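# Carry tube rack through self-closing doors onto desk

## Task

Move the tube rack off the counter, carry it through the self-closing doors and set it down on the desk. At the end the rack must stand upright with each tube seated all the way down in a hole, and both doors must be closed. The task fails if the rack or any tube contacts the floor, or if any robot falls over or is left leaning. Any number of the robots may be used. Finish by releasing the rack and moving the robots away from it.

## Robot and tools

ROBOTS. Three identical Hello Robot Stretch 4 units, r1, r2 and r3. Each has an omni-wheel base, a lift that slides up a mast, an arm that telescopes straight forward, a wrist with yaw, pitch and roll, and a two-finger gripper. Each is about 1.6 m tall; the base edge lies within 0.23 m of the base origin. Cameras per robot: <name>_head_camera, <name>_head_left_camera, <name>_head_right_camera, <name>_wrist_camera.

FRAMES. Base frame: origin on the floor below the base centre, x ahead, y to the left, z up. hand_pose is reported in it (a point between the open fingertips; with all wrist joints at 0 its axes equal the base axes; the printed value may be slightly wrong). The odometry frame is the base frame as it was at scene start. Every robot reports in its own frames, so relative placement of robots can only be judged from images, lidar_m and wrist_depth_mm.

execute_actions. Arguments: actions (a list holding a single action object, or empty to just read state and images) and cameras (list of camera names, or "all"; omitted or null also means all; [] means none; a bad name rejects the call). The action object is keyed by robot name. Per robot you may give:
- base: exactly one of translate_m (drive straight, + forward, -2 to 2 m), strafe_m (slide sideways, + left, -2 to 2 m), rotate_rad (spin in place, + counter-clockwise seen from above, -3.2 to 3.2 rad). These are offsets measured from the base position in the most recent state report, not poses.
- joints: absolute targets by name: lift_m 0 to 1.2 m; arm_m 0 to 0.55 m (extension); wrist_yaw_rad -1.134 to 4.276 (0 pointing ahead, + to the left, about 3.14 tucked back; beyond 3.4 the arm may obstruct); wrist_pitch_rad -1.117 to 4.259 (0 level, 1.57 pointing down); wrist_roll_rad -1.117 to 4.259 (0 fingers level, + turns clockwise viewed from behind); gripper_m -0.038 to 0.141 m (fingertip gap; negative squeezes the tips together). Done tolerances: lift and arm 0.004, yaw 0.02, pitch 0.05, roll 0.02, gripper 0.004. Targets outside a joint range are clipped and the result notes it; any other out-of-range value or unknown key rejects the whole call and nothing moves.
- pace: "slow", "default", "fast" or "max" (base up to 0.1/0.3/0.4/0.6 m/s and 1/2/3/4 rad/s). With lift above 0.2 the base speed is reduced further, down to 0.3 m/s and 1 rad/s at full height.
- contact_limits: {"arm_m": value} from 0 (very light) to 0.75 (firm); default 0.5.
- end_of_arm: "enable_torque", sent on its own, re-powers wrist or gripper motors that shut off.
All motions in one action begin together. A robot, base or joint not named keeps pursuing its previous target. Robots do not wait for each other. Equal commands can yield travel differing by up to ~3 cm per metre between robots. If a result reports a stop, later calls in that same reply are skipped. The simulation keeps running while you think; robots hold their last command.

wait: seconds 0 to 10; commands nothing, returns state and images. zoom_image: camera plus region [x0, y0, x1, y1] in pixels of that camera's latest full image, origin top-left, at most 504x504. finished_scene: scene number; ends the scene irreversibly and says whether the task succeeded.

RESULT LINES. pictures lists camera order of images. base_status / joint_status: "done" (base wheels turned the full amount, even with slip), "off_target" (stopped short, may still push), "contact_stop_at_<key>" (blocked; that part goes slack, a slack lift may sag under load, slack wheels may roll), "limit_stop_at_<name>" (built-in limit), "time_out", "torque_fault" (wrist/gripper motor overloaded and went limp until enable_torque). After these the old target is dropped. limit_stop_at_tilt means leaning over 6 degrees: lift, arm and wheels go slack and ignore commands until the lean eases. limit_stop_at_own_body: joint about to hit or hitting the robot itself; you may move it away; likely with pitch below -0.2 and roll below -0.4 or above 4. on_its_own: things not commanded this call; "held at" shows the target being held. lidar_m: 12 distances in metres, 30 degree sectors, first straight ahead then counter-clockwise (4th left, 7th rear, 10th right); "-" is nothing seen or closer than 0.25 m; sees from ~0.15 m up, misses glass, thin legs, much behind; sees other robots. wrist_depth_mm: 7x7 grid of median depths from top left, 100 to 2000 mm, "-" unknown. base_odometry counts wheel turns only; heading + left. If turned_by_wheels and turned_by_imu differ by more than ~0.1 rad, a hit or slip happened and heading has drifted by about their difference. base_tilt in degrees, + forward/right, with a fixed bias up to ~1.5. motor_effort: percent of max, + toward higher joint values, bracket is peak over last action; wheels + means turning right. A rest effort outside normal range hints at pushing or load; gripper effort rises on a firm grip at commanded gripper_m of 0 or more.

GRIPPING. Command gripper_m below the object width; deeper values grip harder and pull the object toward the wrist, opening pushes it out. Readings do not prove a grasp. Fingertips stuck on a surface: raise the lift. To unfold at scene start, send lift_m 0.4 with wrist_yaw_rad 0.

AVOID. Robots pressing on each other (any base-to-base contact then driving on presses hard and can end the run); carrying over 1 kg with arm_m above 0.2 while driving or turning, especially fast; steady pushes or pulls with a high gripper or high contact limit; a level gripper holding over ~2 kg; shared loads with uneven travel; drops, slams, hard hits; anything touching the floor.

CAMERAS. Calibration gives OpenCV K, distortion D (pinhole+radial head and wrist, fisheye side cameras) and T_world_to_cam mapping the carrying robot's base frame to the camera; small per-camera errors apply, larger for the wrist camera on an extended arm.

Each tool is called after "Call:" as name([rows], argument=value, ...), one row to a line, values as JSON.

## Session

Call:
execute_actions(actions=[])

Scene clock: 0.00 s.
r1.base_odometry: x=+0.000 y=+0.000 heading=+0.000 (m, m, rad; r1's odometry frame)
r1.turned_by_wheels: +0.000 (rad since the last result)
r1.turned_by_imu: +0.000 (rad since the last result)
r1.base_tilt: forward=+1.1 right=-0.1 (deg)
r1.lidar_m: 0.74 0.76 1.02 1.33 1.37 1.82 1.60 2.73 1.90 1.80 1.14 0.78
r1.base_status: not commanded
r1.joint_positions: lift_m=+0.244 arm_m=+0.002 wrist_yaw_rad=+3.139 wrist_pitch_rad=-0.004 wrist_roll_rad=+0.010 gripper_m=+0.057
r1.joint_status: not commanded
r1.motor_effort: lift_m=+19 arm_m=-1 wrist_yaw_rad=+2 wrist_pitch_rad=-8 wrist_roll_rad=+0 gripper_m=-1 wheel_0=+0 wheel_1=+0 wheel_2=+1 (%)
r1.hand_pose: x=-0.1151 y=+0.0883 z=+0.4231 quat_wxyz=(+0.001, +0.002, +0.005, +1.000) (m; r1's base frame)
r1.wrist_depth_mm: - 143 - - - - 1661 / - 141 - - - - 1708 / - 122 172 - - - 1708 / 105 138 202 - - - 1708 / 138 156 - - - - 1756 / - - 1921 1808 224 1921 1618 / 1397 1308 1138 1182 1098 1229 1229
r2.base_odometry: x=+0.000 y=+0.000 heading=+0.000 (m, m, rad; r2's odometry frame)
r2.turned_by_wheels: +0.000 (rad since the last result)
r2.turned_by_imu: +0.000 (rad since the last result)
r2.base_tilt: forward=-0.3 right=+1.2 (deg)
r2.lidar_m: 1.75 1.76 1.25 1.20 1.24 1.42 1.33 1.38 1.86 2.86 2.60 1.87
r2.base_status: not commanded
r2.joint_positions: lift_m=+0.231 arm_m=-0.001 wrist_yaw_rad=+3.146 wrist_pitch_rad=+0.018 wrist_roll_rad=-0.016 gripper_m=+0.057
r2.joint_status: not commanded
r2.motor_effort: lift_m=+21 arm_m=-1 wrist_yaw_rad=+0 wrist_pitch_rad=-7 wrist_roll_rad=+2 gripper_m=+0 wheel_0=+0 wheel_1=+0 wheel_2=+0 (%)
r2.hand_pose: x=-0.1194 y=+0.0861 z=+0.4042 quat_wxyz=(-0.002, -0.009, -0.008, +1.000) (m; r2's base frame)
r2.wrist_depth_mm: - 146 1537 1499 1537 1499 1537 / - 124 144 1499 1499 1499 1537 / - 114 143 1499 1537 1537 1537 / - 121 155 1537 1537 1537 1537 / 142 141 1464 1499 1464 1499 1464 / 221 1464 1464 1499 211 1430 1464 / 219 1255 1042 1118 1078 976 1098
r3.base_odometry: x=+0.000 y=+0.000 heading=+0.000 (m, m, rad; r3's odometry frame)
r3.turned_by_wheels: +0.000 (rad since the last result)
r3.turned_by_imu: +0.000 (rad since the last result)
r3.base_tilt: forward=+0.3 right=+0.3 (deg)
r3.lidar_m: 1.56 1.96 1.24 1.11 1.10 1.39 1.40 1.43 1.79 1.97 2.08 2.47
r3.base_status: not commanded
r3.joint_positions: lift_m=+0.264 arm_m=+0.002 wrist_yaw_rad=+3.164 wrist_pitch_rad=+0.017 wrist_roll_rad=-0.019 gripper_m=+0.057
r3.joint_status: not commanded
r3.motor_effort: lift_m=+16 arm_m=+0 wrist_yaw_rad=+2 wrist_pitch_rad=-6 wrist_roll_rad=-2 gripper_m=-3 wheel_0=-1 wheel_1=+0 wheel_2=+0 (%)
r3.hand_pose: x=-0.1178 y=+0.0808 z=+0.4370 quat_wxyz=(-0.011, -0.008, -0.010, +1.000) (m; r3's base frame)
r3.wrist_depth_mm: - 138 - - - 1756 1308 / - 129 266 - - 1756 1308 / - 119 156 - - 1756 1308 / - 132 191 - - 1756 1308 / 135 178 - - - 1863 1308 / 1921 - 1661 - 211 1708 1336 / 1308 1281 1098 1255 1138 1182 1182
pictures: r1_head_camera, r1_head_left_camera, r1_head_right_camera, r1_wrist_camera, r2_head_camera, r2_head_left_camera, r2_head_right_camera, r2_wrist_camera, r3_head_camera, r3_head_left_camera, r3_head_right_camera, r3_wrist_camera
Images, in order (width x height): r1_head_camera 420x560, r1_head_left_camera 420x672, r1_head_right_camera 420x672, r1_wrist_camera 616x392, r2_head_camera 420x560, r2_head_left_camera 420x672, r2_head_right_camera 420x672, r2_wrist_camera 616x392, r3_head_camera 420x560, r3_head_left_camera 420x672, r3_head_right_camera 420x672, r3_wrist_camera 616x392.

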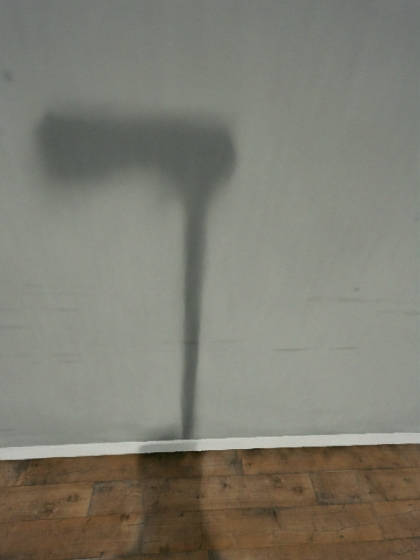

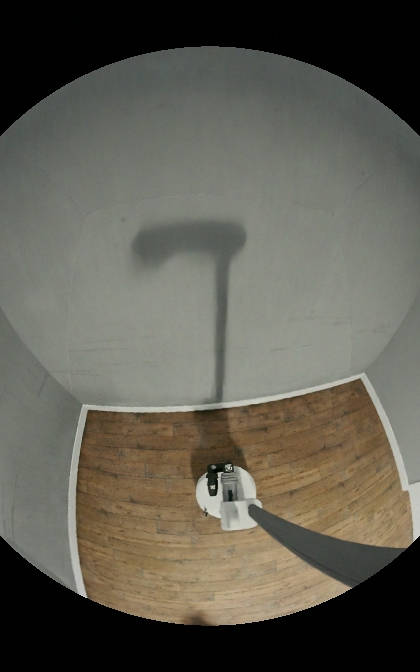

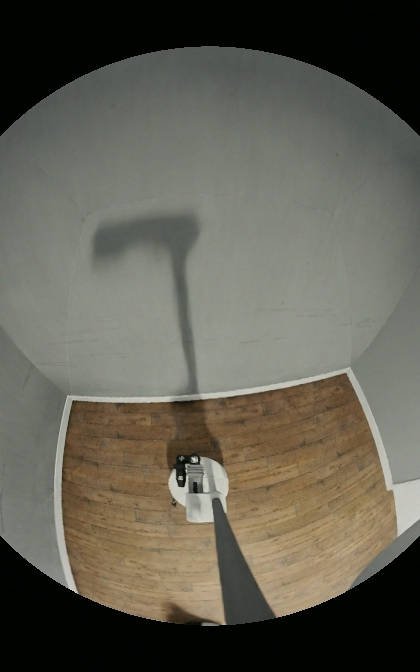

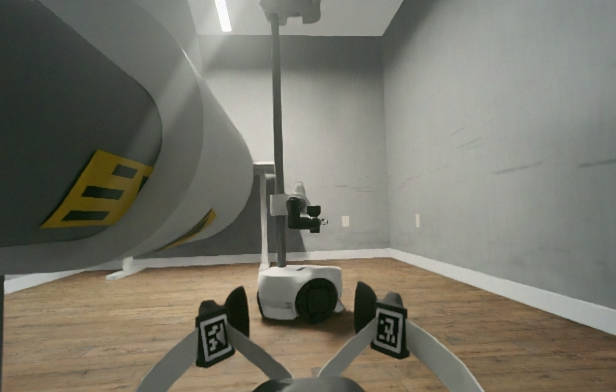

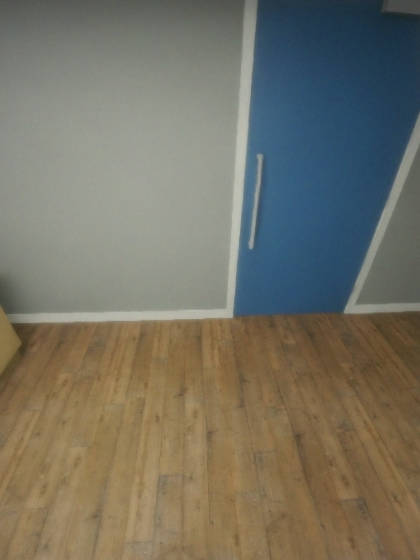

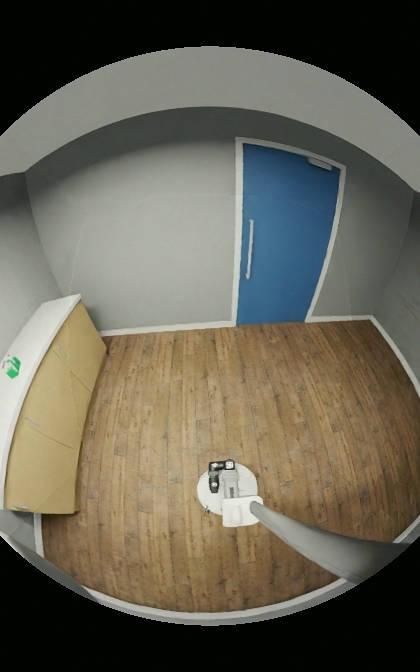

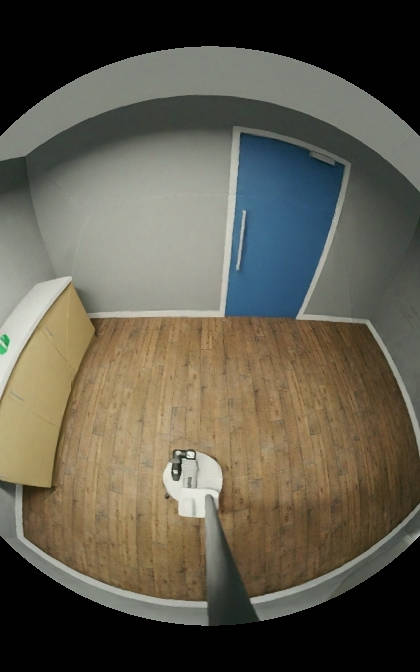

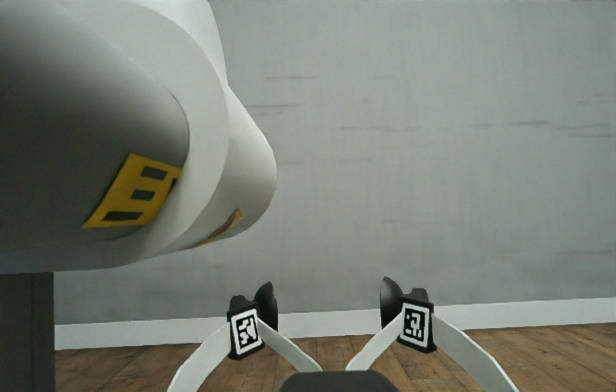

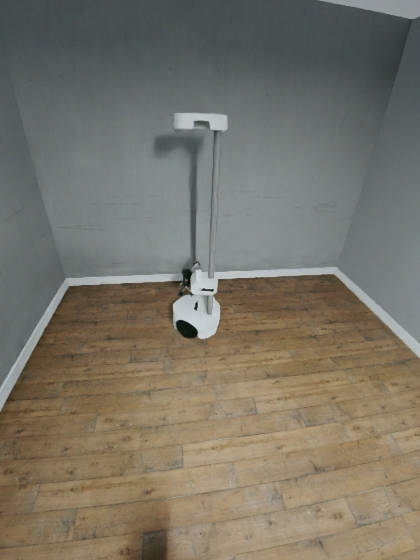

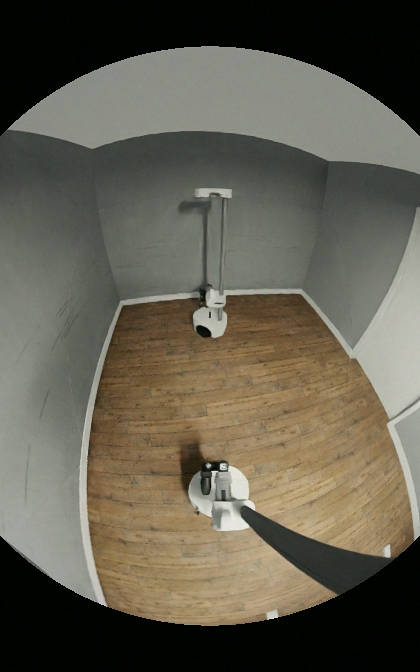

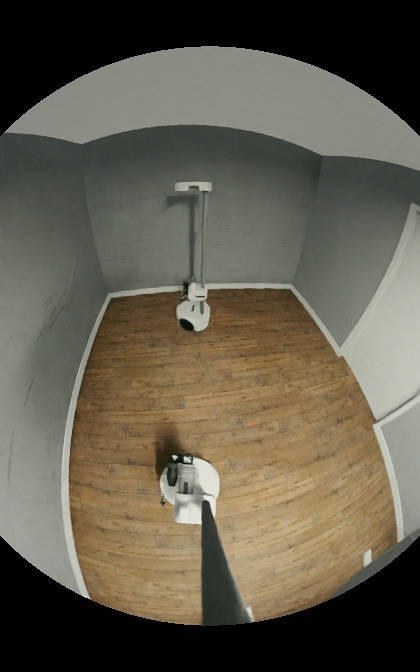

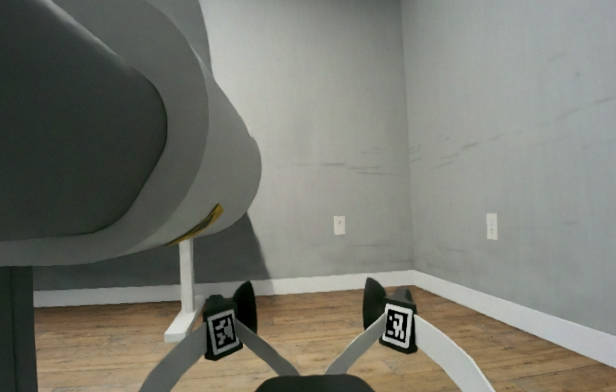

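Call:
execute_actions([
  {"r2":{"base":{"rotate_rad":1.57},"joints":{"lift_m":0.95,"wrist_yaw_rad":0,"gripper_m":0.14}},"r3":{"base":{"rotate_rad":-1.57}},"r1":{"base":{"rotate_rad":-2.2}}},
], cameras=["r1_head_left_camera","r2_head_camera","r2_wrist_camera","r3_head_camera","r3_head_left_camera"])

Scene clock: 5.90 s.
r1.base_odometry: x=+0.000 y=+0.000 heading=-2.199 (m, m, rad; r1's odometry frame)
r1.turned_by_wheels: -2.199 (rad since the last result)
r1.turned_by_imu: -2.209 (rad since the last result)
r1.base_tilt: forward=+1.1 right=+0.0 (deg)
r1.lidar_m: 2.10 1.81 1.30 0.80 0.73 0.74 0.95 1.30 1.33 1.64 1.56 3.14
r1.base_status: done
r1.joint_positions: lift_m=+0.244 arm_m=+0.002 wrist_yaw_rad=+3.139 wrist_pitch_rad=-0.004 wrist_roll_rad=+0.010 gripper_m=+0.057
r1.joint_status: not commanded
r1.motor_effort: lift_m=+19(19) arm_m=-1(1) wrist_yaw_rad=+1(1) wrist_pitch_rad=-7(8) wrist_roll_rad=+1(1) gripper_m=-2(2) wheel_0=+6(9) wheel_1=+3(14) wheel_2=+4(9) (%)
r1.hand_pose: x=-0.1150 y=+0.0883 z=+0.4231 quat_wxyz=(+0.002, +0.002, +0.005, +1.000) (m; r1's base frame)
r1.wrist_depth_mm: - 143 1464 1182 946 778 661 / - 141 1397 1182 917 768 661 / - 122 172 1160 917 768 654 / 105 138 202 1160 931 768 654 / 138 156 1499 1182 931 768 661 / 1229 1397 1397 1160 224 759 654 / 1205 1308 1118 1098 866 732 654
r2.base_odometry: x=+0.000 y=+0.000 heading=+1.570 (m, m, rad; r2's odometry frame)
r2.turned_by_wheels: +1.570 (rad since the last result)
r2.turned_by_imu: +1.570 (rad since the last result)
r2.base_tilt: forward=-0.3 right=+1.2 (deg)
r2.lidar_m: 1.19 1.25 1.42 1.33 1.39 1.87 2.93 2.63 1.87 1.76 1.76 1.28
r2.base_status: done
r2.joint_positions: lift_m=+0.950 arm_m=-0.001 wrist_yaw_rad=+0.000 wrist_pitch_rad=+0.018 wrist_roll_rad=-0.016 gripper_m=+0.140
r2.joint_status: all done
r2.motor_effort: lift_m=+24(25) arm_m=-1(1) wrist_yaw_rad=+0(6) wrist_pitch_rad=-7(7) wrist_roll_rad=+1(1) gripper_m=+1(2) wheel_0=+0(8) wheel_1=+0(5) wheel_2=+1(12) (%)
r2.hand_pose: x=+0.4579 y=-0.0874 z=+1.1227 quat_wxyz=(+1.000, -0.008, +0.009, +0.000) (m; r2's base frame)
r2.wrist_depth_mm: 1618 1661 1708 1661 1708 1708 1661 / 1661 1618 1661 1708 1661 1708 1708 / 1661 1756 1618 1661 1618 1708 1661 / 1618 1661 1708 1661 1618 1661 1576 / 1661 1576 1618 1661 1618 1576 1661 / 1661 1661 1042 1078 1025 198 1008 / 1576 991 1025 169 991 1008 991
r3.base_odometry: x=+0.000 y=+0.000 heading=-1.569 (m, m, rad; r3's odometry frame)
r3.turned_by_wheels: -1.569 (rad since the last result)
r3.turned_by_imu: -1.590 (rad since the last result)
r3.base_tilt: forward=+0.3 right=+0.3 (deg)
r3.lidar_m: 1.98 2.08 2.46 1.57 1.93 1.26 1.10 1.11 1.36 1.40 1.39 1.76
r3.base_status: done
r3.joint_positions: lift_m=+0.264 arm_m=+0.002 wrist_yaw_rad=+3.164 wrist_pitch_rad=+0.017 wrist_roll_rad=-0.019 gripper_m=+0.057
r3.joint_status: not commanded
r3.motor_effort: lift_m=+16(17) arm_m=+0(0) wrist_yaw_rad=+1(1) wrist_pitch_rad=-5(6) wrist_roll_rad=-1(1) gripper_m=-4(5) wheel_0=+5(9) wheel_1=+3(11) wheel_2=+4(8) (%)
r3.hand_pose: x=-0.1178 y=+0.0808 z=+0.4370 quat_wxyz=(-0.011, -0.008, -0.010, +1.000) (m; r3's base frame)
r3.wrist_depth_mm: - 138 1255 1336 1366 1464 1499 / - 129 266 1336 1366 1464 1499 / - 118 155 1308 1366 1464 1499 / - 132 191 1308 1366 1430 1499 / 135 178 1255 1308 1336 1430 1499 / 1160 1182 1205 1308 211 1397 1430 / 1138 1160 1118 1255 1138 1160 1205
pictures: r1_head_left_camera, r2_head_camera, r2_wrist_camera, r3_head_camera, r3_head_left_camera
camera_calibration (this result's frames):
r2_wrist_camera: T_world_to_cam=[[0.0263471, -0.999347, -0.0247383, -0.0621742], [0.0226804, 0.0253381, -0.999422, 1.18256], [0.999396, 0.0257708, 0.0233332, -0.255881], [0, 0, 0, 1]] pos_world=[0.230544, -0.0855031, 1.18631]
Images, in order (width x height): r1_head_left_camera 420x672, r2_head_camera 420x560, r2_wrist_camera 616x392, r3_head_camera 420x560, r3_head_left_camera 420x672.

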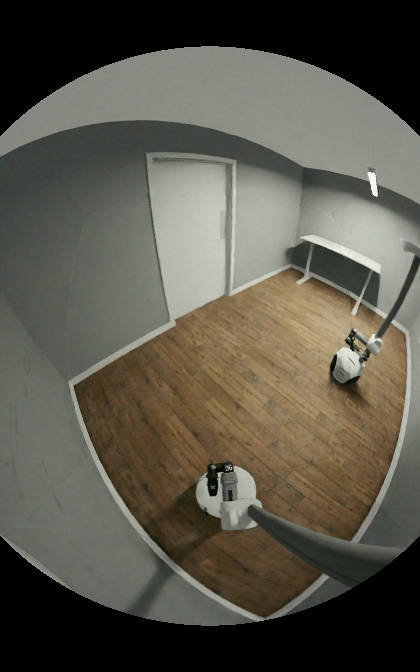

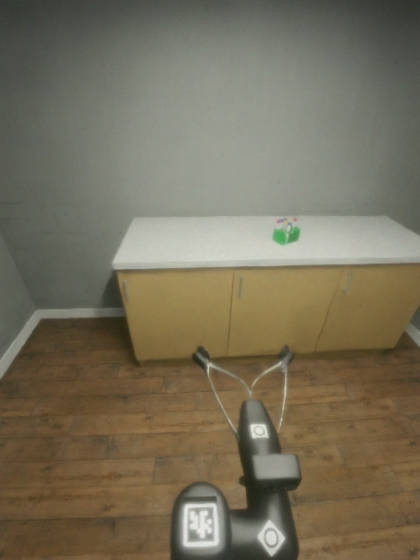

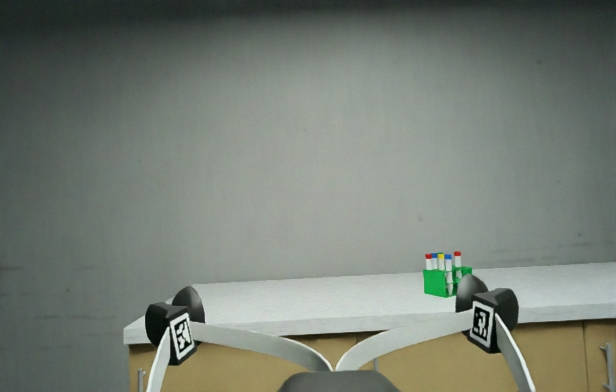

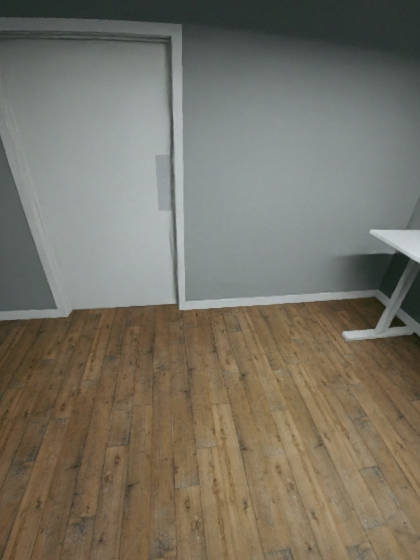

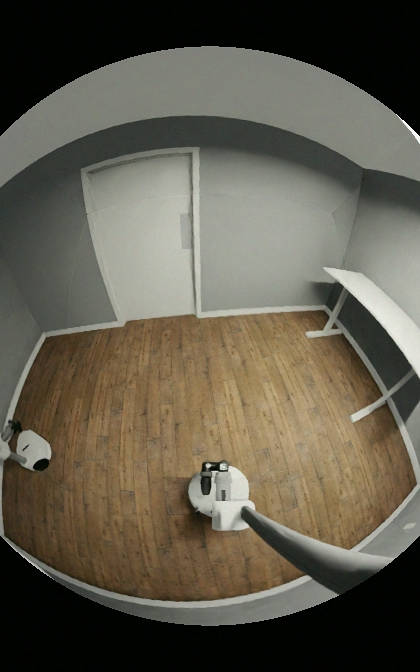

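Call:
execute_actions([
  {"r2":{"base":{"strafe_m":-0.4}},"r3":{"base":{"strafe_m":0.68},"joints":{"lift_m":0.2},"pace":"fast"}},
], cameras=[])

Call:
execute_actions([
  {"r2":{"base":{"translate_m":0.6},"joints":{"wrist_pitch_rad":0.3}},"r3":{"base":{"translate_m":1.6},"pace":"fast"}},
], cameras=["r2_head_camera","r2_wrist_camera","r3_head_left_camera"])

Scene clock: 15.13 s.
r1.base_odometry: x=+0.000 y=+0.000 heading=-2.199 (m, m, rad; r1's odometry frame)
r1.turned_by_wheels: +0.000 (rad since the last result)
r1.turned_by_imu: -0.002 (rad since the last result)
r1.base_tilt: forward=+1.1 right=+0.0 (deg)
r1.lidar_m: 2.11 1.80 1.31 0.84 0.73 0.76 0.94 1.34 1.34 1.68 0.89 1.04
r1.base_status: not commanded
r1.joint_positions: lift_m=+0.244 arm_m=+0.002 wrist_yaw_rad=+3.139 wrist_pitch_rad=-0.004 wrist_roll_rad=+0.010 gripper_m=+0.057
r1.joint_status: not commanded
r1.motor_effort: lift_m=+19(19) arm_m=-1(1) wrist_yaw_rad=+2(2) wrist_pitch_rad=-6(7) wrist_roll_rad=+1(1) gripper_m=-2(2) wheel_0=+5(6) wheel_1=+4(4) wheel_2=+4(4) (%)
r1.hand_pose: x=-0.1150 y=+0.0883 z=+0.4231 quat_wxyz=(+0.002, +0.002, +0.005, +1.000) (m; r1's base frame)
r1.wrist_depth_mm: - 143 1430 1182 931 778 654 / - 141 1397 1182 931 768 661 / - 122 172 1160 931 768 654 / 105 138 202 1182 931 768 654 / 138 156 1499 1160 931 768 661 / 1255 1397 1366 1160 224 759 654 / 1205 1308 1118 1098 878 732 654
r2.base_odometry: x=+0.400 y=+0.000 heading=+1.570 (m, m, rad; r2's odometry frame)
r2.turned_by_wheels: +0.000 (rad since the last result)
r2.turned_by_imu: +0.000 (rad since the last result)
r2.base_tilt: forward=-0.3 right=+1.2 (deg)
r2.lidar_m: 1.21 1.25 1.83 1.74 1.81 2.42 2.92 2.02 1.38 1.36 1.42 1.27
r2.base_status: done
r2.joint_positions: lift_m=+0.950 arm_m=-0.001 wrist_yaw_rad=+0.000 wrist_pitch_rad=+0.018 wrist_roll_rad=-0.016 gripper_m=+0.140
r2.joint_status: not commanded
r2.motor_effort: lift_m=+23(24) arm_m=-1(1) wrist_yaw_rad=+0(1) wrist_pitch_rad=-7(7) wrist_roll_rad=+1(1) gripper_m=-2(4) wheel_0=-1(4) wheel_1=+1(7) wheel_2=+0(3) (%)
r2.hand_pose: x=+0.4579 y=-0.0874 z=+1.1228 quat_wxyz=(+1.000, -0.008, +0.009, +0.000) (m; r2's base frame)
r2.wrist_depth_mm: 1708 1708 1661 1708 1661 1661 1708 / 1661 1708 1708 1708 1708 1708 1708 / 1708 1708 1618 1708 1618 1661 1661 / 1661 1661 1708 1661 1708 1661 1661 / 1618 1661 1618 1661 1661 1618 1661 / 1661 1205 1042 1098 1042 198 1008 / 991 991 1025 168 1008 1025 1008
r3.base_odometry: x=+0.680 y=+0.001 heading=-1.569 (m, m, rad; r3's odometry frame)
r3.turned_by_wheels: +0.000 (rad since the last result)
r3.turned_by_imu: +0.002 (rad since the last result)
r3.base_tilt: forward=+0.3 right=+0.3 (deg)
r3.lidar_m: 1.95 1.89 2.04 0.88 1.00 1.37 1.21 1.24 1.51 2.07 2.08 2.08
r3.base_status: done
r3.joint_positions: lift_m=+0.200 arm_m=+0.002 wrist_yaw_rad=+3.164 wrist_pitch_rad=+0.017 wrist_roll_rad=-0.019 gripper_m=+0.057
r3.joint_status: all done
r3.motor_effort: lift_m=+14(16) arm_m=+0(1) wrist_yaw_rad=+1(1) wrist_pitch_rad=-6(6) wrist_roll_rad=-1(0) gripper_m=-5(3) wheel_0=-3(16) wheel_1=+0(13) wheel_2=+0(5) (%)
r3.hand_pose: x=-0.1178 y=+0.0808 z=+0.3737 quat_wxyz=(-0.011, -0.008, -0.010, +1.000) (m; r3's base frame)
r3.wrist_depth_mm: - 138 1397 1464 1537 1576 1661 / - 129 266 1464 1537 1618 1661 / - 119 156 1430 1537 1576 1661 / - 132 191 1430 1499 1576 1618 / 135 178 1366 1397 1464 1537 1618 / 1255 1308 1336 1397 211 1537 1576 / 1118 1138 960 1098 991 1025 1025
pictures: none
No camera images: the call's "cameras" was empty. Leave "cameras" out to get every camera's image.

Scene clock: 20.43 s.
r1.base_odometry: x=+0.000 y=+0.000 heading=-2.199 (m, m, rad; r1's odometry frame)
r1.turned_by_wheels: +0.000 (rad since the last result)
r1.turned_by_imu: -0.002 (rad since the last result)
r1.base_tilt: forward=+1.1 right=-0.1 (deg)
r1.lidar_m: 1.83 1.80 1.29 0.80 0.75 0.74 0.91 1.32 1.34 1.66 3.22 3.16
r1.base_status: not commanded
r1.joint_positions: lift_m=+0.244 arm_m=+0.002 wrist_yaw_rad=+3.139 wrist_pitch_rad=-0.004 wrist_roll_rad=+0.010 gripper_m=+0.057
r1.joint_status: not commanded
r1.motor_effort: lift_m=+19(19) arm_m=-1(1) wrist_yaw_rad=+2(2) wrist_pitch_rad=-4(6) wrist_roll_rad=+0(0) gripper_m=-2(3) wheel_0=+6(6) wheel_1=+3(4) wheel_2=+4(4) (%)
r1.hand_pose: x=-0.1150 y=+0.0883 z=+0.4231 quat_wxyz=(+0.002, +0.002, +0.005, +1.000) (m; r1's base frame)
r1.wrist_depth_mm: - 143 1430 1182 931 768 661 / - 141 1397 1160 931 768 661 / - 122 172 1160 931 759 654 / 105 138 202 1160 931 768 654 / 138 156 1499 1160 931 768 661 / 1255 1430 1366 1182 224 768 654 / 1229 1336 1118 1078 878 732 654
r2.base_odometry: x=+0.400 y=+0.600 heading=+1.570 (m, m, rad; r2's odometry frame)
r2.turned_by_wheels: +0.000 (rad since the last result)
r2.turned_by_imu: -0.001 (rad since the last result)
r2.base_tilt: forward=-0.3 right=+1.3 (deg)
r2.lidar_m: 0.61 0.63 0.86 1.75 1.82 2.44 3.56 2.01 1.44 1.36 0.92 0.64
r2.base_status: done
r2.joint_positions: lift_m=+0.950 arm_m=-0.001 wrist_yaw_rad=+0.000 wrist_pitch_rad=+0.302 wrist_roll_rad=-0.016 gripper_m=+0.140
r2.joint_status: all done
r2.motor_effort: lift_m=+23(23) arm_m=-1(1) wrist_yaw_rad=+0(0) wrist_pitch_rad=-6(7) wrist_roll_rad=+2(2) gripper_m=+3(3) wheel_0=-1(5) wheel_1=+0(4) wheel_2=+1(10) (%)
r2.hand_pose: x=+0.4449 y=-0.0874 z=+1.0422 quat_wxyz=(+0.989, -0.008, +0.150, +0.001) (m; r2's base frame)
r2.wrist_depth_mm: 931 946 960 960 960 976 976 / 991 976 1008 991 1008 991 1008 / 1008 1025 1025 1025 1042 1025 1060 / 1060 1025 1042 946 1008 976 931 / 750 715 683 609 640 627 603 / 530 508 473 480 469 198 449 / 439 439 439 169 445 477 480
r3.base_odometry: x=+0.683 y=-1.599 heading=-1.569 (m, m, rad; r3's odometry frame)
r3.turned_by_wheels: +0.001 (rad since the last result)
r3.turned_by_imu: -0.003 (rad since the last result)
r3.base_tilt: forward=+0.3 right=+0.3 (deg)
r3.lidar_m: 0.36 0.36 0.47 0.75 2.12 1.81 2.78 2.83 2.05 1.84 0.53 0.41
r3.base_status: done
r3.joint_positions: lift_m=+0.200 arm_m=+0.002 wrist_yaw_rad=+3.164 wrist_pitch_rad=+0.017 wrist_roll_rad=-0.019 gripper_m=+0.057
r3.joint_status: not commanded
r3.motor_effort: lift_m=+14(14) arm_m=+0(0) wrist_yaw_rad=+1(1) wrist_pitch_rad=-6(6) wrist_roll_rad=-1(1) gripper_m=-3(3) wheel_0=+4(10) wheel_1=+2(10) wheel_2=+1(16) (%)
r3.hand_pose: x=-0.1178 y=+0.0808 z=+0.3737 quat_wxyz=(-0.011, -0.008, -0.010, +1.000) (m; r3's base frame)
r3.wrist_depth_mm: - 138 - - - - - / - 129 266 - - - - / - 119 156 - - - - / - 132 191 - - - - / 135 179 - - - - - / 1661 1808 1464 1756 211 1618 1537 / 1138 1138 960 1118 991 1008 1042
pictures: r2_head_camera, r2_wrist_camera, r3_head_left_camera
camera_calibration (this result's frames):
r2_wrist_camera: T_world_to_cam=[[0.0181778, -0.999352, -0.0310758, -0.0536388], [-0.258205, 0.0253345, -0.965758, 1.19227], [0.965919, 0.0255793, -0.257578, 0.066661], [0, 0, 0, 1]] pos_world=[0.244438, -0.0855149, 1.16695]
Images, in order (width x height): r2_head_camera 420x560, r2_wrist_camera 616x392, r3_head_left_camera 420x672.

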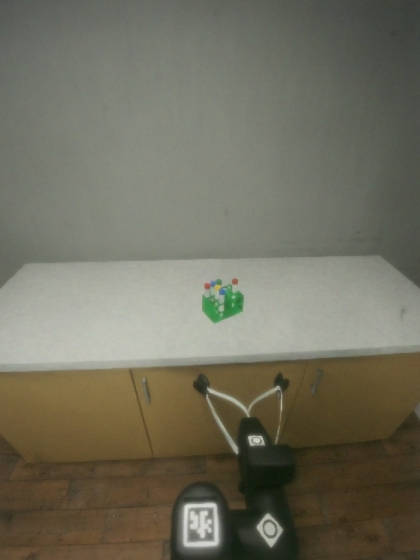

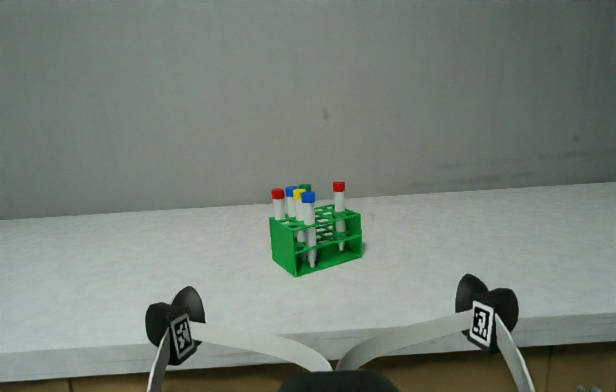

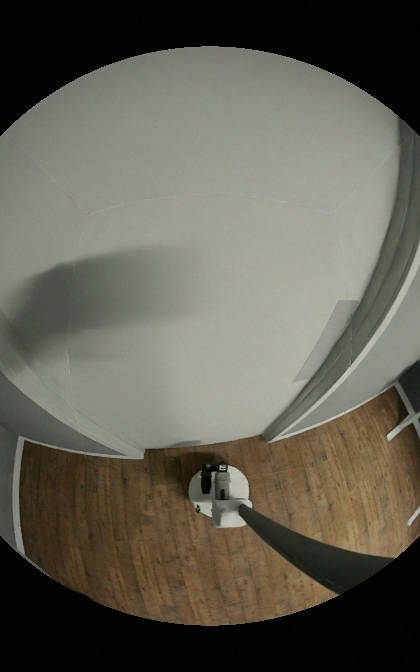

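Call:
zoom_image(camera="r2_wrist_camera", region=[250,160,390,290])

Call:
zoom_image(camera="r2_head_camera", region=[185,265,265,335])

Call:
execute_actions([
  {"r3":{"base":{"translate_m":0.6},"pace":"slow"},"r1":{"base":{"rotate_rad":-0.94}},"r2":{"base":{"strafe_m":0.3},"joints":{"lift_m":0.85,"wrist_pitch_rad":0}}},
], cameras=["r2_wrist_camera","r3_head_left_camera","r1_head_left_camera"])

Region (250, 160, 390, 290) of r2_wrist_camera's 616x392 image, scaled by 3.600; it fills the top 468 rows of this view, and the rest is white.

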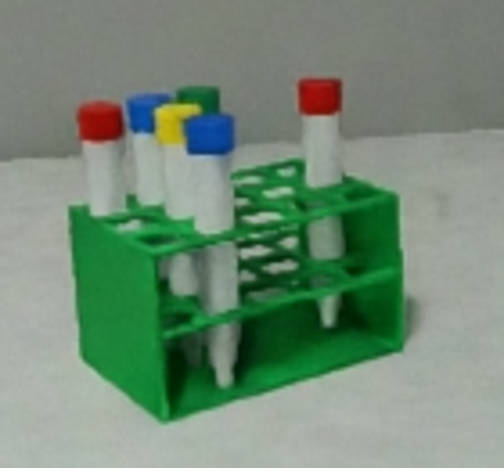

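Region (185, 265, 265, 335) of r2_head_camera's 420x560 image, scaled by 6.300, with more detail than that image has; it fills the top 441 rows of this view, and the rest is white.

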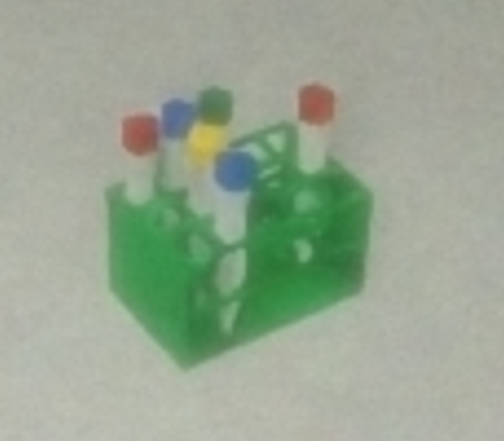

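Scene clock: 30.63 s.
r1.base_odometry: x=+0.000 y=+0.000 heading=-3.138 (m, m, rad; r1's odometry frame)
r1.turned_by_wheels: -0.939 (rad since the last result)
r1.turned_by_imu: -0.946 (rad since the last result)
r1.base_tilt: forward=+1.0 right=-0.1 (deg)
r1.lidar_m: 3.21 2.75 1.89 1.80 1.14 0.80 0.74 0.77 1.02 1.31 1.39 1.80
r1.base_status: done
r1.joint_positions: lift_m=+0.244 arm_m=+0.002 wrist_yaw_rad=+3.139 wrist_pitch_rad=-0.004 wrist_roll_rad=+0.010 gripper_m=+0.057
r1.joint_status: not commanded
r1.motor_effort: lift_m=+19(19) arm_m=-1(1) wrist_yaw_rad=+2(2) wrist_pitch_rad=-8(5) wrist_roll_rad=+0(0) gripper_m=-3(3) wheel_0=+5(11) wheel_1=+3(12) wheel_2=+4(9) (%)
r1.hand_pose: x=-0.1150 y=+0.0883 z=+0.4231 quat_wxyz=(+0.002, +0.002, +0.005, +1.000) (m; r1's base frame)
r1.wrist_depth_mm: - 143 891 904 931 946 960 / - 142 878 891 931 931 946 / - 122 172 891 917 931 946 / 105 138 202 891 917 917 931 / 138 156 854 878 891 904 946 / 820 831 842 878 224 917 931 / 820 831 842 866 878 904 917
r2.base_odometry: x=+0.101 y=+0.600 heading=+1.570 (m, m, rad; r2's odometry frame)
r2.turned_by_wheels: +0.000 (rad since the last result)
r2.turned_by_imu: +0.002 (rad since the last result)
r2.base_tilt: forward=-0.3 right=+1.2 (deg)
r2.lidar_m: 0.60 0.61 1.53 1.45 1.51 2.03 3.56 2.46 1.73 1.65 0.90 0.65
r2.base_status: done
r2.joint_positions: lift_m=+0.850 arm_m=-0.001 wrist_yaw_rad=+0.000 wrist_pitch_rad=+0.002 wrist_roll_rad=-0.016 gripper_m=+0.140
r2.joint_status: all done
r2.motor_effort: lift_m=+17(20) arm_m=-1(1) wrist_yaw_rad=+0(0) wrist_pitch_rad=-8(10) wrist_roll_rad=+1(2) gripper_m=+3(2) wheel_0=-1(13) wheel_1=+0(9) wheel_2=+0(0) (%)
r2.hand_pose: x=+0.4579 y=-0.0874 z=+1.0278 quat_wxyz=(+1.000, -0.008, +0.001, +0.000) (m; r2's base frame)
r2.wrist_depth_mm: 1060 1078 1060 1060 1078 1078 1078 / 1042 1078 1078 1078 1042 1078 1060 / 1025 1042 1078 1042 1025 1060 1042 / 1025 1025 1042 1025 1042 1042 1025 / 1042 1025 1025 1025 1042 1025 1025 / 1008 831 691 741 707 198 591 / 500 452 433 169 399 399 415
r3.base_odometry: x=+0.684 y=-2.198 heading=-1.568 (m, m, rad; r3's odometry frame)
r3.turned_by_wheels: +0.001 (rad since the last result)
r3.turned_by_imu: +0.183 (rad since the last result)
r3.base_tilt: forward=+0.2 right=+0.3 (deg)
r3.lidar_m: 0.25 - 0.25 0.25 0.52 2.26 3.44 2.59 0.44 0.47 1.02 0.35
r3.base_status: done
r3.joint_positions: lift_m=+0.200 arm_m=+0.002 wrist_yaw_rad=+3.184 wrist_pitch_rad=+0.017 wrist_roll_rad=-0.019 gripper_m=+0.057
r3.joint_status: not commanded
r3.on_its_own: wrist_yaw_rad is at rest, and its effort (-55) is outside its rest range (-13 to +13)
r3.motor_effort: lift_m=+15(15) arm_m=+1(1) wrist_yaw_rad=-55(71) wrist_pitch_rad=-7(8) wrist_roll_rad=+0(1) gripper_m=-4(2) wheel_0=+11(29) wheel_1=+18(24) wheel_2=-18(27) (%)
r3.hand_pose: x=-0.1195 y=+0.0752 z=+0.3734 quat_wxyz=(-0.021, -0.008, -0.010, +1.000) (m; r3's base frame)
r3.wrist_depth_mm: - 138 - - - - - / - 119 143 - - - - / - 117 138 - - - - / - 128 169 - - - - / 135 139 - - - - - / 1499 1863 1499 1808 211 1618 1537 / 1042 1138 960 1118 991 1025 1042
pictures: r1_head_left_camera, r2_wrist_camera, r3_head_left_camera
camera_calibration (this result's frames):
r2_wrist_camera: T_world_to_cam=[[0.0265953, -0.99935, -0.0243254, -0.0651007], [0.038337, 0.0253358, -0.998944, 1.08004], [0.998911, 0.0256346, 0.0389859, -0.269577], [0, 0, 0, 1]] pos_world=[0.22961, -0.0855115, 1.08782]
Images, in order (width x height): r1_head_left_camera 420x672, r2_wrist_camera 616x392, r3_head_left_camera 420x672.

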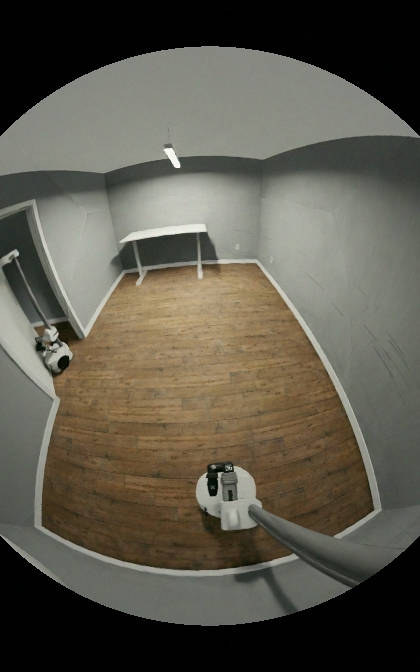

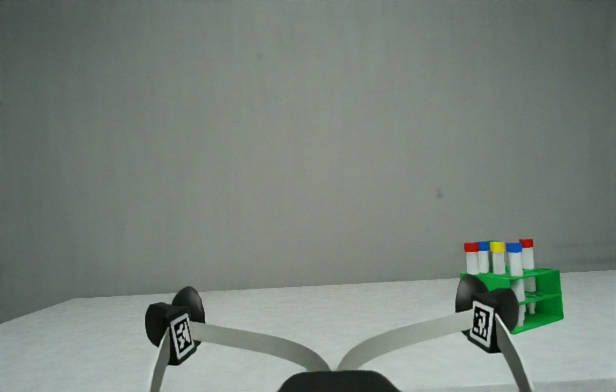

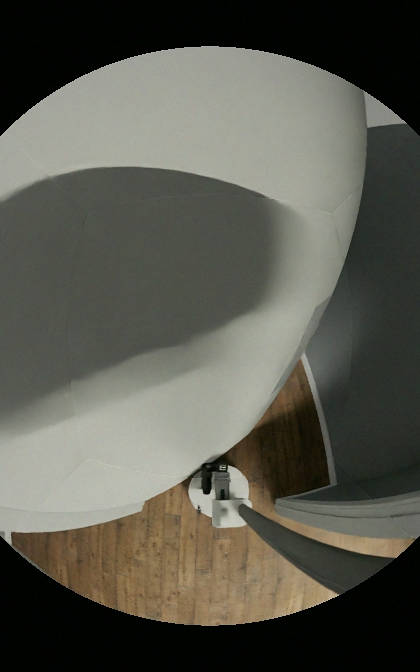

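Call:
execute_actions([
  {"r3":{"base":{"rotate_rad":-1.75}},"r1":{"base":{"translate_m":0.72}},"r2":{"base":{"strafe_m":-0.62}}},
], cameras=[])

Call:
execute_actions([
  {"r3":{"base":{"strafe_m":0.5},"pace":"slow"},"r1":{"base":{"strafe_m":1.0}},"r2":{"base":{"translate_m":0.15}}},
], cameras=[])

Call:
execute_actions([
  {"r2":{"base":{"rotate_rad":0.5},"joints":{"lift_m":0.8},"pace":"slow"}},
], cameras=["r2_wrist_camera","r2_head_camera","r3_head_left_camera","r1_head_left_camera"])

Scene clock: 40.63 s.
r1.base_odometry: x=-0.720 y=-0.003 heading=-3.138 (m, m, rad; r1's odometry frame)
r1.turned_by_wheels: +0.000 (rad since the last result)
r1.turned_by_imu: -0.003 (rad since the last result)
r1.base_tilt: forward=+1.1 right=+0.0 (deg)
r1.lidar_m: 2.49 2.59 2.02 1.84 1.90 1.55 1.45 1.52 1.37 1.29 1.30 1.76
r1.base_status: done
r1.joint_positions: lift_m=+0.244 arm_m=+0.002 wrist_yaw_rad=+3.139 wrist_pitch_rad=-0.004 wrist_roll_rad=+0.010 gripper_m=+0.057
r1.joint_status: not commanded
r1.motor_effort: lift_m=+19(19) arm_m=-1(1) wrist_yaw_rad=+2(2) wrist_pitch_rad=-6(5) wrist_roll_rad=+0(1) gripper_m=-2(1) wheel_0=+5(9) wheel_1=+3(7) wheel_2=-3(13) (%)
r1.hand_pose: x=-0.1150 y=+0.0883 z=+0.4231 quat_wxyz=(+0.002, +0.002, +0.005, +1.000) (m; r1's base frame)
r1.wrist_depth_mm: - 143 1618 1661 1756 1708 1756 / - 141 1618 1661 1708 1756 1756 / - 122 173 1661 1708 1661 1756 / 105 138 202 1618 1661 1708 1708 / 138 156 1618 1618 1661 1708 1708 / 1537 1576 1576 1576 224 1661 1708 / 1397 1308 1118 1182 1078 1229 1205
r2.base_odometry: x=+0.721 y=+0.599 heading=+1.570 (m, m, rad; r2's odometry frame)
r2.turned_by_wheels: +0.000 (rad since the last result)
r2.turned_by_imu: +0.000 (rad since the last result)
r2.base_tilt: forward=-0.3 right=+1.2 (deg)
r2.lidar_m: 0.61 0.64 0.86 2.08 2.16 2.91 3.53 1.55 1.11 1.04 1.08 0.66
r2.base_status: done
r2.joint_positions: lift_m=+0.850 arm_m=-0.001 wrist_yaw_rad=+0.000 wrist_pitch_rad=+0.002 wrist_roll_rad=-0.016 gripper_m=+0.140
r2.joint_status: not commanded
r2.motor_effort: lift_m=+18(18) arm_m=-1(1) wrist_yaw_rad=+0(0) wrist_pitch_rad=-8(8) wrist_roll_rad=+1(0) gripper_m=+1(0) wheel_0=-1(8) wheel_1=+2(7) wheel_2=+0(2) (%)
r2.hand_pose: x=+0.4579 y=-0.0874 z=+1.0278 quat_wxyz=(+1.000, -0.008, +0.001, +0.000) (m; r2's base frame)
r2.wrist_depth_mm: 1078 1098 1078 1078 1098 1098 1098 / 1078 1060 1060 1060 1078 1098 1078 / 1060 1060 1078 1078 1060 1060 1078 / 1060 1060 1060 1060 1060 1060 1060 / 1060 1060 1042 1042 1060 1042 1042 / 854 621 691 741 715 198 647 / 500 452 430 169 407 402 415
r3.base_odometry: x=+0.683 y=-2.198 heading=+2.967 (m, m, rad; r3's odometry frame)
r3.turned_by_wheels: -1.749 (rad since the last result)
r3.turned_by_imu: -1.772 (rad since the last result)
r3.base_tilt: forward=+0.3 right=+0.3 (deg)
r3.lidar_m: 0.43 0.96 0.43 0.25 0.27 - 0.25 0.36 2.62 1.98 3.38 0.46
r3.base_status: done
r3.joint_positions: lift_m=+0.200 arm_m=+0.002 wrist_yaw_rad=+3.164 wrist_pitch_rad=+0.017 wrist_roll_rad=-0.019 gripper_m=+0.057
r3.joint_status: not commanded
r3.motor_effort: lift_m=+15(16) arm_m=+0(1) wrist_yaw_rad=+2(55) wrist_pitch_rad=-6(7) wrist_roll_rad=-1(0) gripper_m=-4(2) wheel_0=-10(18) wheel_1=+14(31) wheel_2=+14(11) (%)
r3.hand_pose: x=-0.1179 y=+0.0808 z=+0.3735 quat_wxyz=(-0.011, -0.008, -0.010, +1.000) (m; r3's base frame)
r3.wrist_depth_mm: - 138 373 317 262 222 199 / - 129 266 317 262 222 200 / - 119 156 317 262 223 200 / - 132 192 317 262 223 200 / 135 179 384 315 260 222 200 / 627 544 357 315 211 221 200 / 634 549 357 297 253 211 198
pictures: none
No camera images: the call's "cameras" was empty. Leave "cameras" out to get every camera's image.

Scene clock: 46.77 s.
r1.base_odometry: x=-0.716 y=-1.003 heading=-3.138 (m, m, rad; r1's odometry frame)
r1.turned_by_wheels: +0.000 (rad since the last result)
r1.turned_by_imu: -0.002 (rad since the last result)
r1.base_tilt: forward=+1.0 right=+0.0 (deg)
r1.lidar_m: 2.45 1.36 1.38 0.83 0.86 1.15 1.52 1.57 2.05 2.28 2.36 2.60
r1.base_status: done
r1.joint_positions: lift_m=+0.244 arm_m=+0.002 wrist_yaw_rad=+3.139 wrist_pitch_rad=-0.004 wrist_roll_rad=+0.010 gripper_m=+0.057
r1.joint_status: not commanded
r1.motor_effort: lift_m=+19(19) arm_m=-1(1) wrist_yaw_rad=+2(2) wrist_pitch_rad=-6(6) wrist_roll_rad=+1(0) gripper_m=-1(2) wheel_0=-4(15) wheel_1=+3(12) wheel_2=+0(2) (%)
r1.hand_pose: x=-0.1150 y=+0.0883 z=+0.4231 quat_wxyz=(+0.002, +0.002, +0.005, +1.000) (m; r1's base frame)
r1.wrist_depth_mm: - 143 1708 1756 1756 1464 1042 / - 141 1708 1708 1808 1464 1042 / - 122 172 1708 1708 1464 1060 / 105 138 202 1661 1708 1499 1060 / 138 156 1618 1661 1708 1499 1060 / 1537 1618 1618 1661 224 1499 1060 / 1366 1308 1118 1205 1098 1229 1060
r2.base_odometry: x=+0.721 y=+0.750 heading=+1.570 (m, m, rad; r2's odometry frame)
r2.turned_by_wheels: +0.000 (rad since the last result)
r2.turned_by_imu: +0.000 (rad since the last result)
r2.base_tilt: forward=-0.3 right=+1.2 (deg)
r2.lidar_m: 0.47 0.49 0.66 2.09 2.16 2.89 3.68 1.48 1.10 1.02 0.69 0.51
r2.base_status: done
r2.joint_positions: lift_m=+0.850 arm_m=-0.001 wrist_yaw_rad=+0.000 wrist_pitch_rad=+0.002 wrist_roll_rad=-0.016 gripper_m=+0.140
r2.joint_status: not commanded
r2.motor_effort: lift_m=+18(18) arm_m=-1(1) wrist_yaw_rad=+0(0) wrist_pitch_rad=-7(7) wrist_roll_rad=+1(2) gripper_m=+3(0) wheel_0=-1(4) wheel_1=-1(4) wheel_2=+2(8) (%)
r2.hand_pose: x=+0.4579 y=-0.0874 z=+1.0278 quat_wxyz=(+1.000, -0.008, +0.001, +0.000) (m; r2's base frame)
r2.wrist_depth_mm: 946 917 931 931 931 960 946 / 917 917 931 917 931 931 917 / 904 917 904 917 931 904 917 / 891 904 917 904 904 917 904 / 891 891 904 878 904 891 904 / 449 715 683 741 715 198 640 / 449 445 433 169 392 397 418
r3.base_odometry: x=+0.596 y=-2.689 heading=+2.967 (m, m, rad; r3's odometry frame)
r3.turned_by_wheels: +0.000 (rad since the last result)
r3.turned_by_imu: +0.384 (rad since the last result)
r3.base_tilt: forward=+0.4 right=+0.4 (deg)
r3.lidar_m: 1.01 1.14 1.77 0.25 0.25 - 0.25 0.34 1.35 3.74 0.67 0.92
r3.base_status: done
r3.joint_positions: lift_m=+0.200 arm_m=+0.002 wrist_yaw_rad=+3.164 wrist_pitch_rad=+0.017 wrist_roll_rad=-0.019 gripper_m=+0.057
r3.joint_status: not commanded
r3.motor_effort: lift_m=+16(16) arm_m=+0(0) wrist_yaw_rad=+1(0) wrist_pitch_rad=-6(6) wrist_roll_rad=+0(1) gripper_m=-5(4) wheel_0=-15(27) wheel_1=+6(23) wheel_2=+7(11) (%)
r3.hand_pose: x=-0.1179 y=+0.0808 z=+0.3735 quat_wxyz=(-0.011, -0.008, -0.010, +1.000) (m; r3's base frame)
r3.wrist_depth_mm: - 138 349 307 259 225 205 / - 129 266 306 260 226 205 / - 118 156 304 260 226 205 / - 132 191 306 259 225 205 / 135 179 357 304 259 224 205 / 574 469 336 304 211 224 204 / 597 469 336 289 252 215 203
pictures: none
No camera images: the call's "cameras" was empty. Leave "cameras" out to get every camera's image.

Scene clock: 48.47 s.
r1.base_odometry: x=-0.716 y=-1.003 heading=-3.138 (m, m, rad; r1's odometry frame)
r1.turned_by_wheels: +0.000 (rad since the last result)
r1.turned_by_imu: -0.001 (rad since the last result)
r1.base_tilt: forward=+1.1 right=+0.0 (deg)
r1.lidar_m: 2.44 1.37 1.39 0.85 0.88 1.15 1.53 1.56 2.07 2.28 2.34 2.57
r1.base_status: not commanded
r1.joint_positions: lift_m=+0.244 arm_m=+0.002 wrist_yaw_rad=+3.139 wrist_pitch_rad=-0.004 wrist_roll_rad=+0.010 gripper_m=+0.057
r1.joint_status: not commanded
r1.motor_effort: lift_m=+19(19) arm_m=-1(1) wrist_yaw_rad=+2(2) wrist_pitch_rad=-7(7) wrist_roll_rad=+0(1) gripper_m=-2(2) wheel_0=-3(3) wheel_1=+3(3) wheel_2=+0(0) (%)
r1.hand_pose: x=-0.1150 y=+0.0883 z=+0.4231 quat_wxyz=(+0.002, +0.002, +0.005, +1.000) (m; r1's base frame)
r1.wrist_depth_mm: - 143 1708 1708 1756 1464 1042 / - 141 1661 1708 1756 1464 1042 / - 122 172 1756 1756 1464 1060 / 105 138 202 1661 1756 1499 1060 / 138 156 1661 1661 1708 1499 1060 / 1537 1618 1618 1618 224 1464 1060 / 1366 1336 1118 1182 1098 1229 1060
r2.base_odometry: x=+0.721 y=+0.749 heading=+2.070 (m, m, rad; r2's odometry frame)
r2.turned_by_wheels: +0.500 (rad since the last result)
r2.turned_by_imu: +0.500 (rad since the last result)
r2.base_tilt: forward=-0.3 right=+1.2 (deg)
r2.lidar_m: 0.48 0.65 2.08 2.13 2.83 3.63 1.51 1.10 1.03 0.74 0.50 0.47
r2.base_status: done
r2.joint_positions: lift_m=+0.800 arm_m=-0.001 wrist_yaw_rad=+0.000 wrist_pitch_rad=+0.002 wrist_roll_rad=-0.016 gripper_m=+0.140
r2.joint_status: all done
r2.motor_effort: lift_m=+17(16) arm_m=-1(1) wrist_yaw_rad=-1(0) wrist_pitch_rad=-7(7) wrist_roll_rad=+0(0) gripper_m=+1(0) wheel_0=-1(4) wheel_1=-1(4) wheel_2=-2(3) (%)
r2.hand_pose: x=+0.4579 y=-0.0874 z=+0.9779 quat_wxyz=(+1.000, -0.008, +0.001, +0.000) (m; r2's base frame)
r2.wrist_depth_mm: 1708 1336 1182 1025 931 809 732 / 1708 1366 1160 1008 917 809 750 / 1661 1366 1160 1008 891 809 750 / 1576 1336 1138 991 891 809 741 / 1618 1336 1138 508 842 778 715 / 621 585 496 459 462 198 462 / 439 366 312 168 282 285 300
r3.base_odometry: x=+0.596 y=-2.689 heading=+2.967 (m, m, rad; r3's odometry frame)
r3.turned_by_wheels: +0.000 (rad since the last result)
r3.turned_by_imu: +0.000 (rad since the last result)
r3.base_tilt: forward=+0.3 right=+0.4 (deg)
r3.lidar_m: 0.99 1.16 1.78 0.26 0.25 - 0.25 0.31 1.37 3.73 0.67 0.91
r3.base_status: not commanded
r3.joint_positions: lift_m=+0.200 arm_m=+0.002 wrist_yaw_rad=+3.164 wrist_pitch_rad=+0.017 wrist_roll_rad=-0.019 gripper_m=+0.057
r3.joint_status: not commanded
r3.motor_effort: lift_m=+16(16) arm_m=+0(0) wrist_yaw_rad=+2(1) wrist_pitch_rad=-6(6) wrist_roll_rad=+0(1) gripper_m=-4(5) wheel_0=-15(15) wheel_1=+7(7) wheel_2=+7(7) (%)
r3.hand_pose: x=-0.1179 y=+0.0808 z=+0.3735 quat_wxyz=(-0.011, -0.008, -0.010, +1.000) (m; r3's base frame)
r3.wrist_depth_mm: - 138 351 307 259 225 205 / - 129 266 307 260 225 206 / - 119 156 304 260 226 205 / - 132 191 306 260 225 204 / 135 179 357 304 259 224 205 / 574 469 336 303 211 224 204 / 597 469 338 289 252 215 203
pictures: r1_head_left_camera, r2_head_camera, r2_wrist_camera, r3_head_left_camera
camera_calibration (this result's frames):
r2_wrist_camera: T_world_to_cam=[[0.0266066, -0.99935, -0.0243242, -0.0663188], [0.0383799, 0.0253361, -0.998942, 1.03014], [0.998909, 0.0256449, 0.039029, -0.267673], [0, 0, 0, 1]] pos_world=[0.229609, -0.0855109, 1.03788]
Images, in order (width x height): r1_head_left_camera 420x672, r2_head_camera 420x560, r2_wrist_camera 616x392, r3_head_left_camera 420x672.

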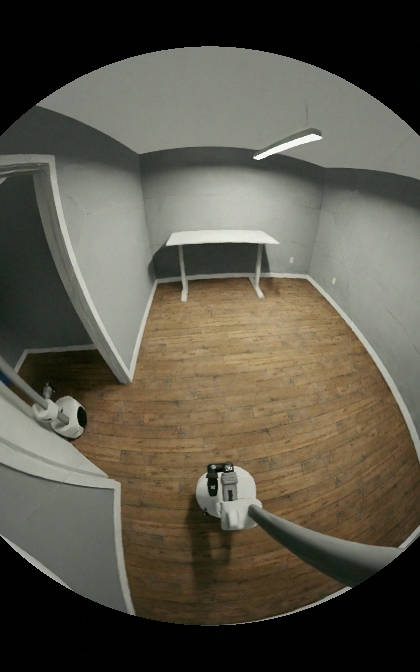

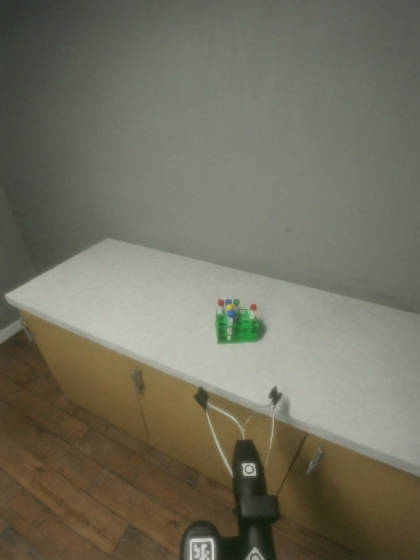

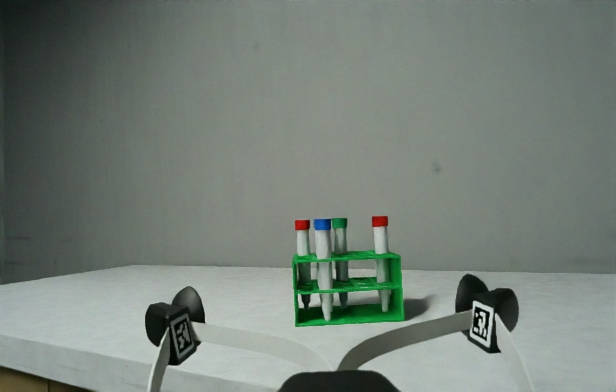

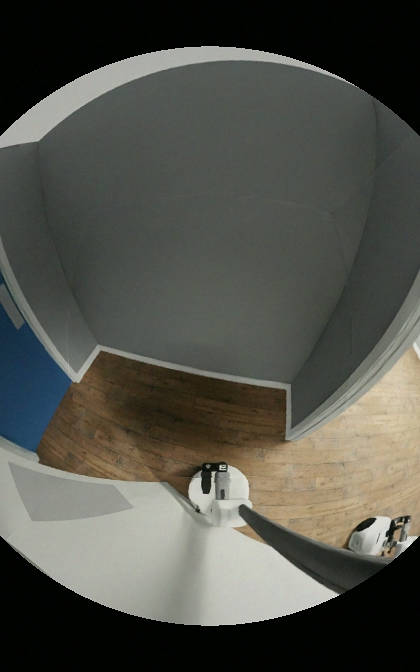

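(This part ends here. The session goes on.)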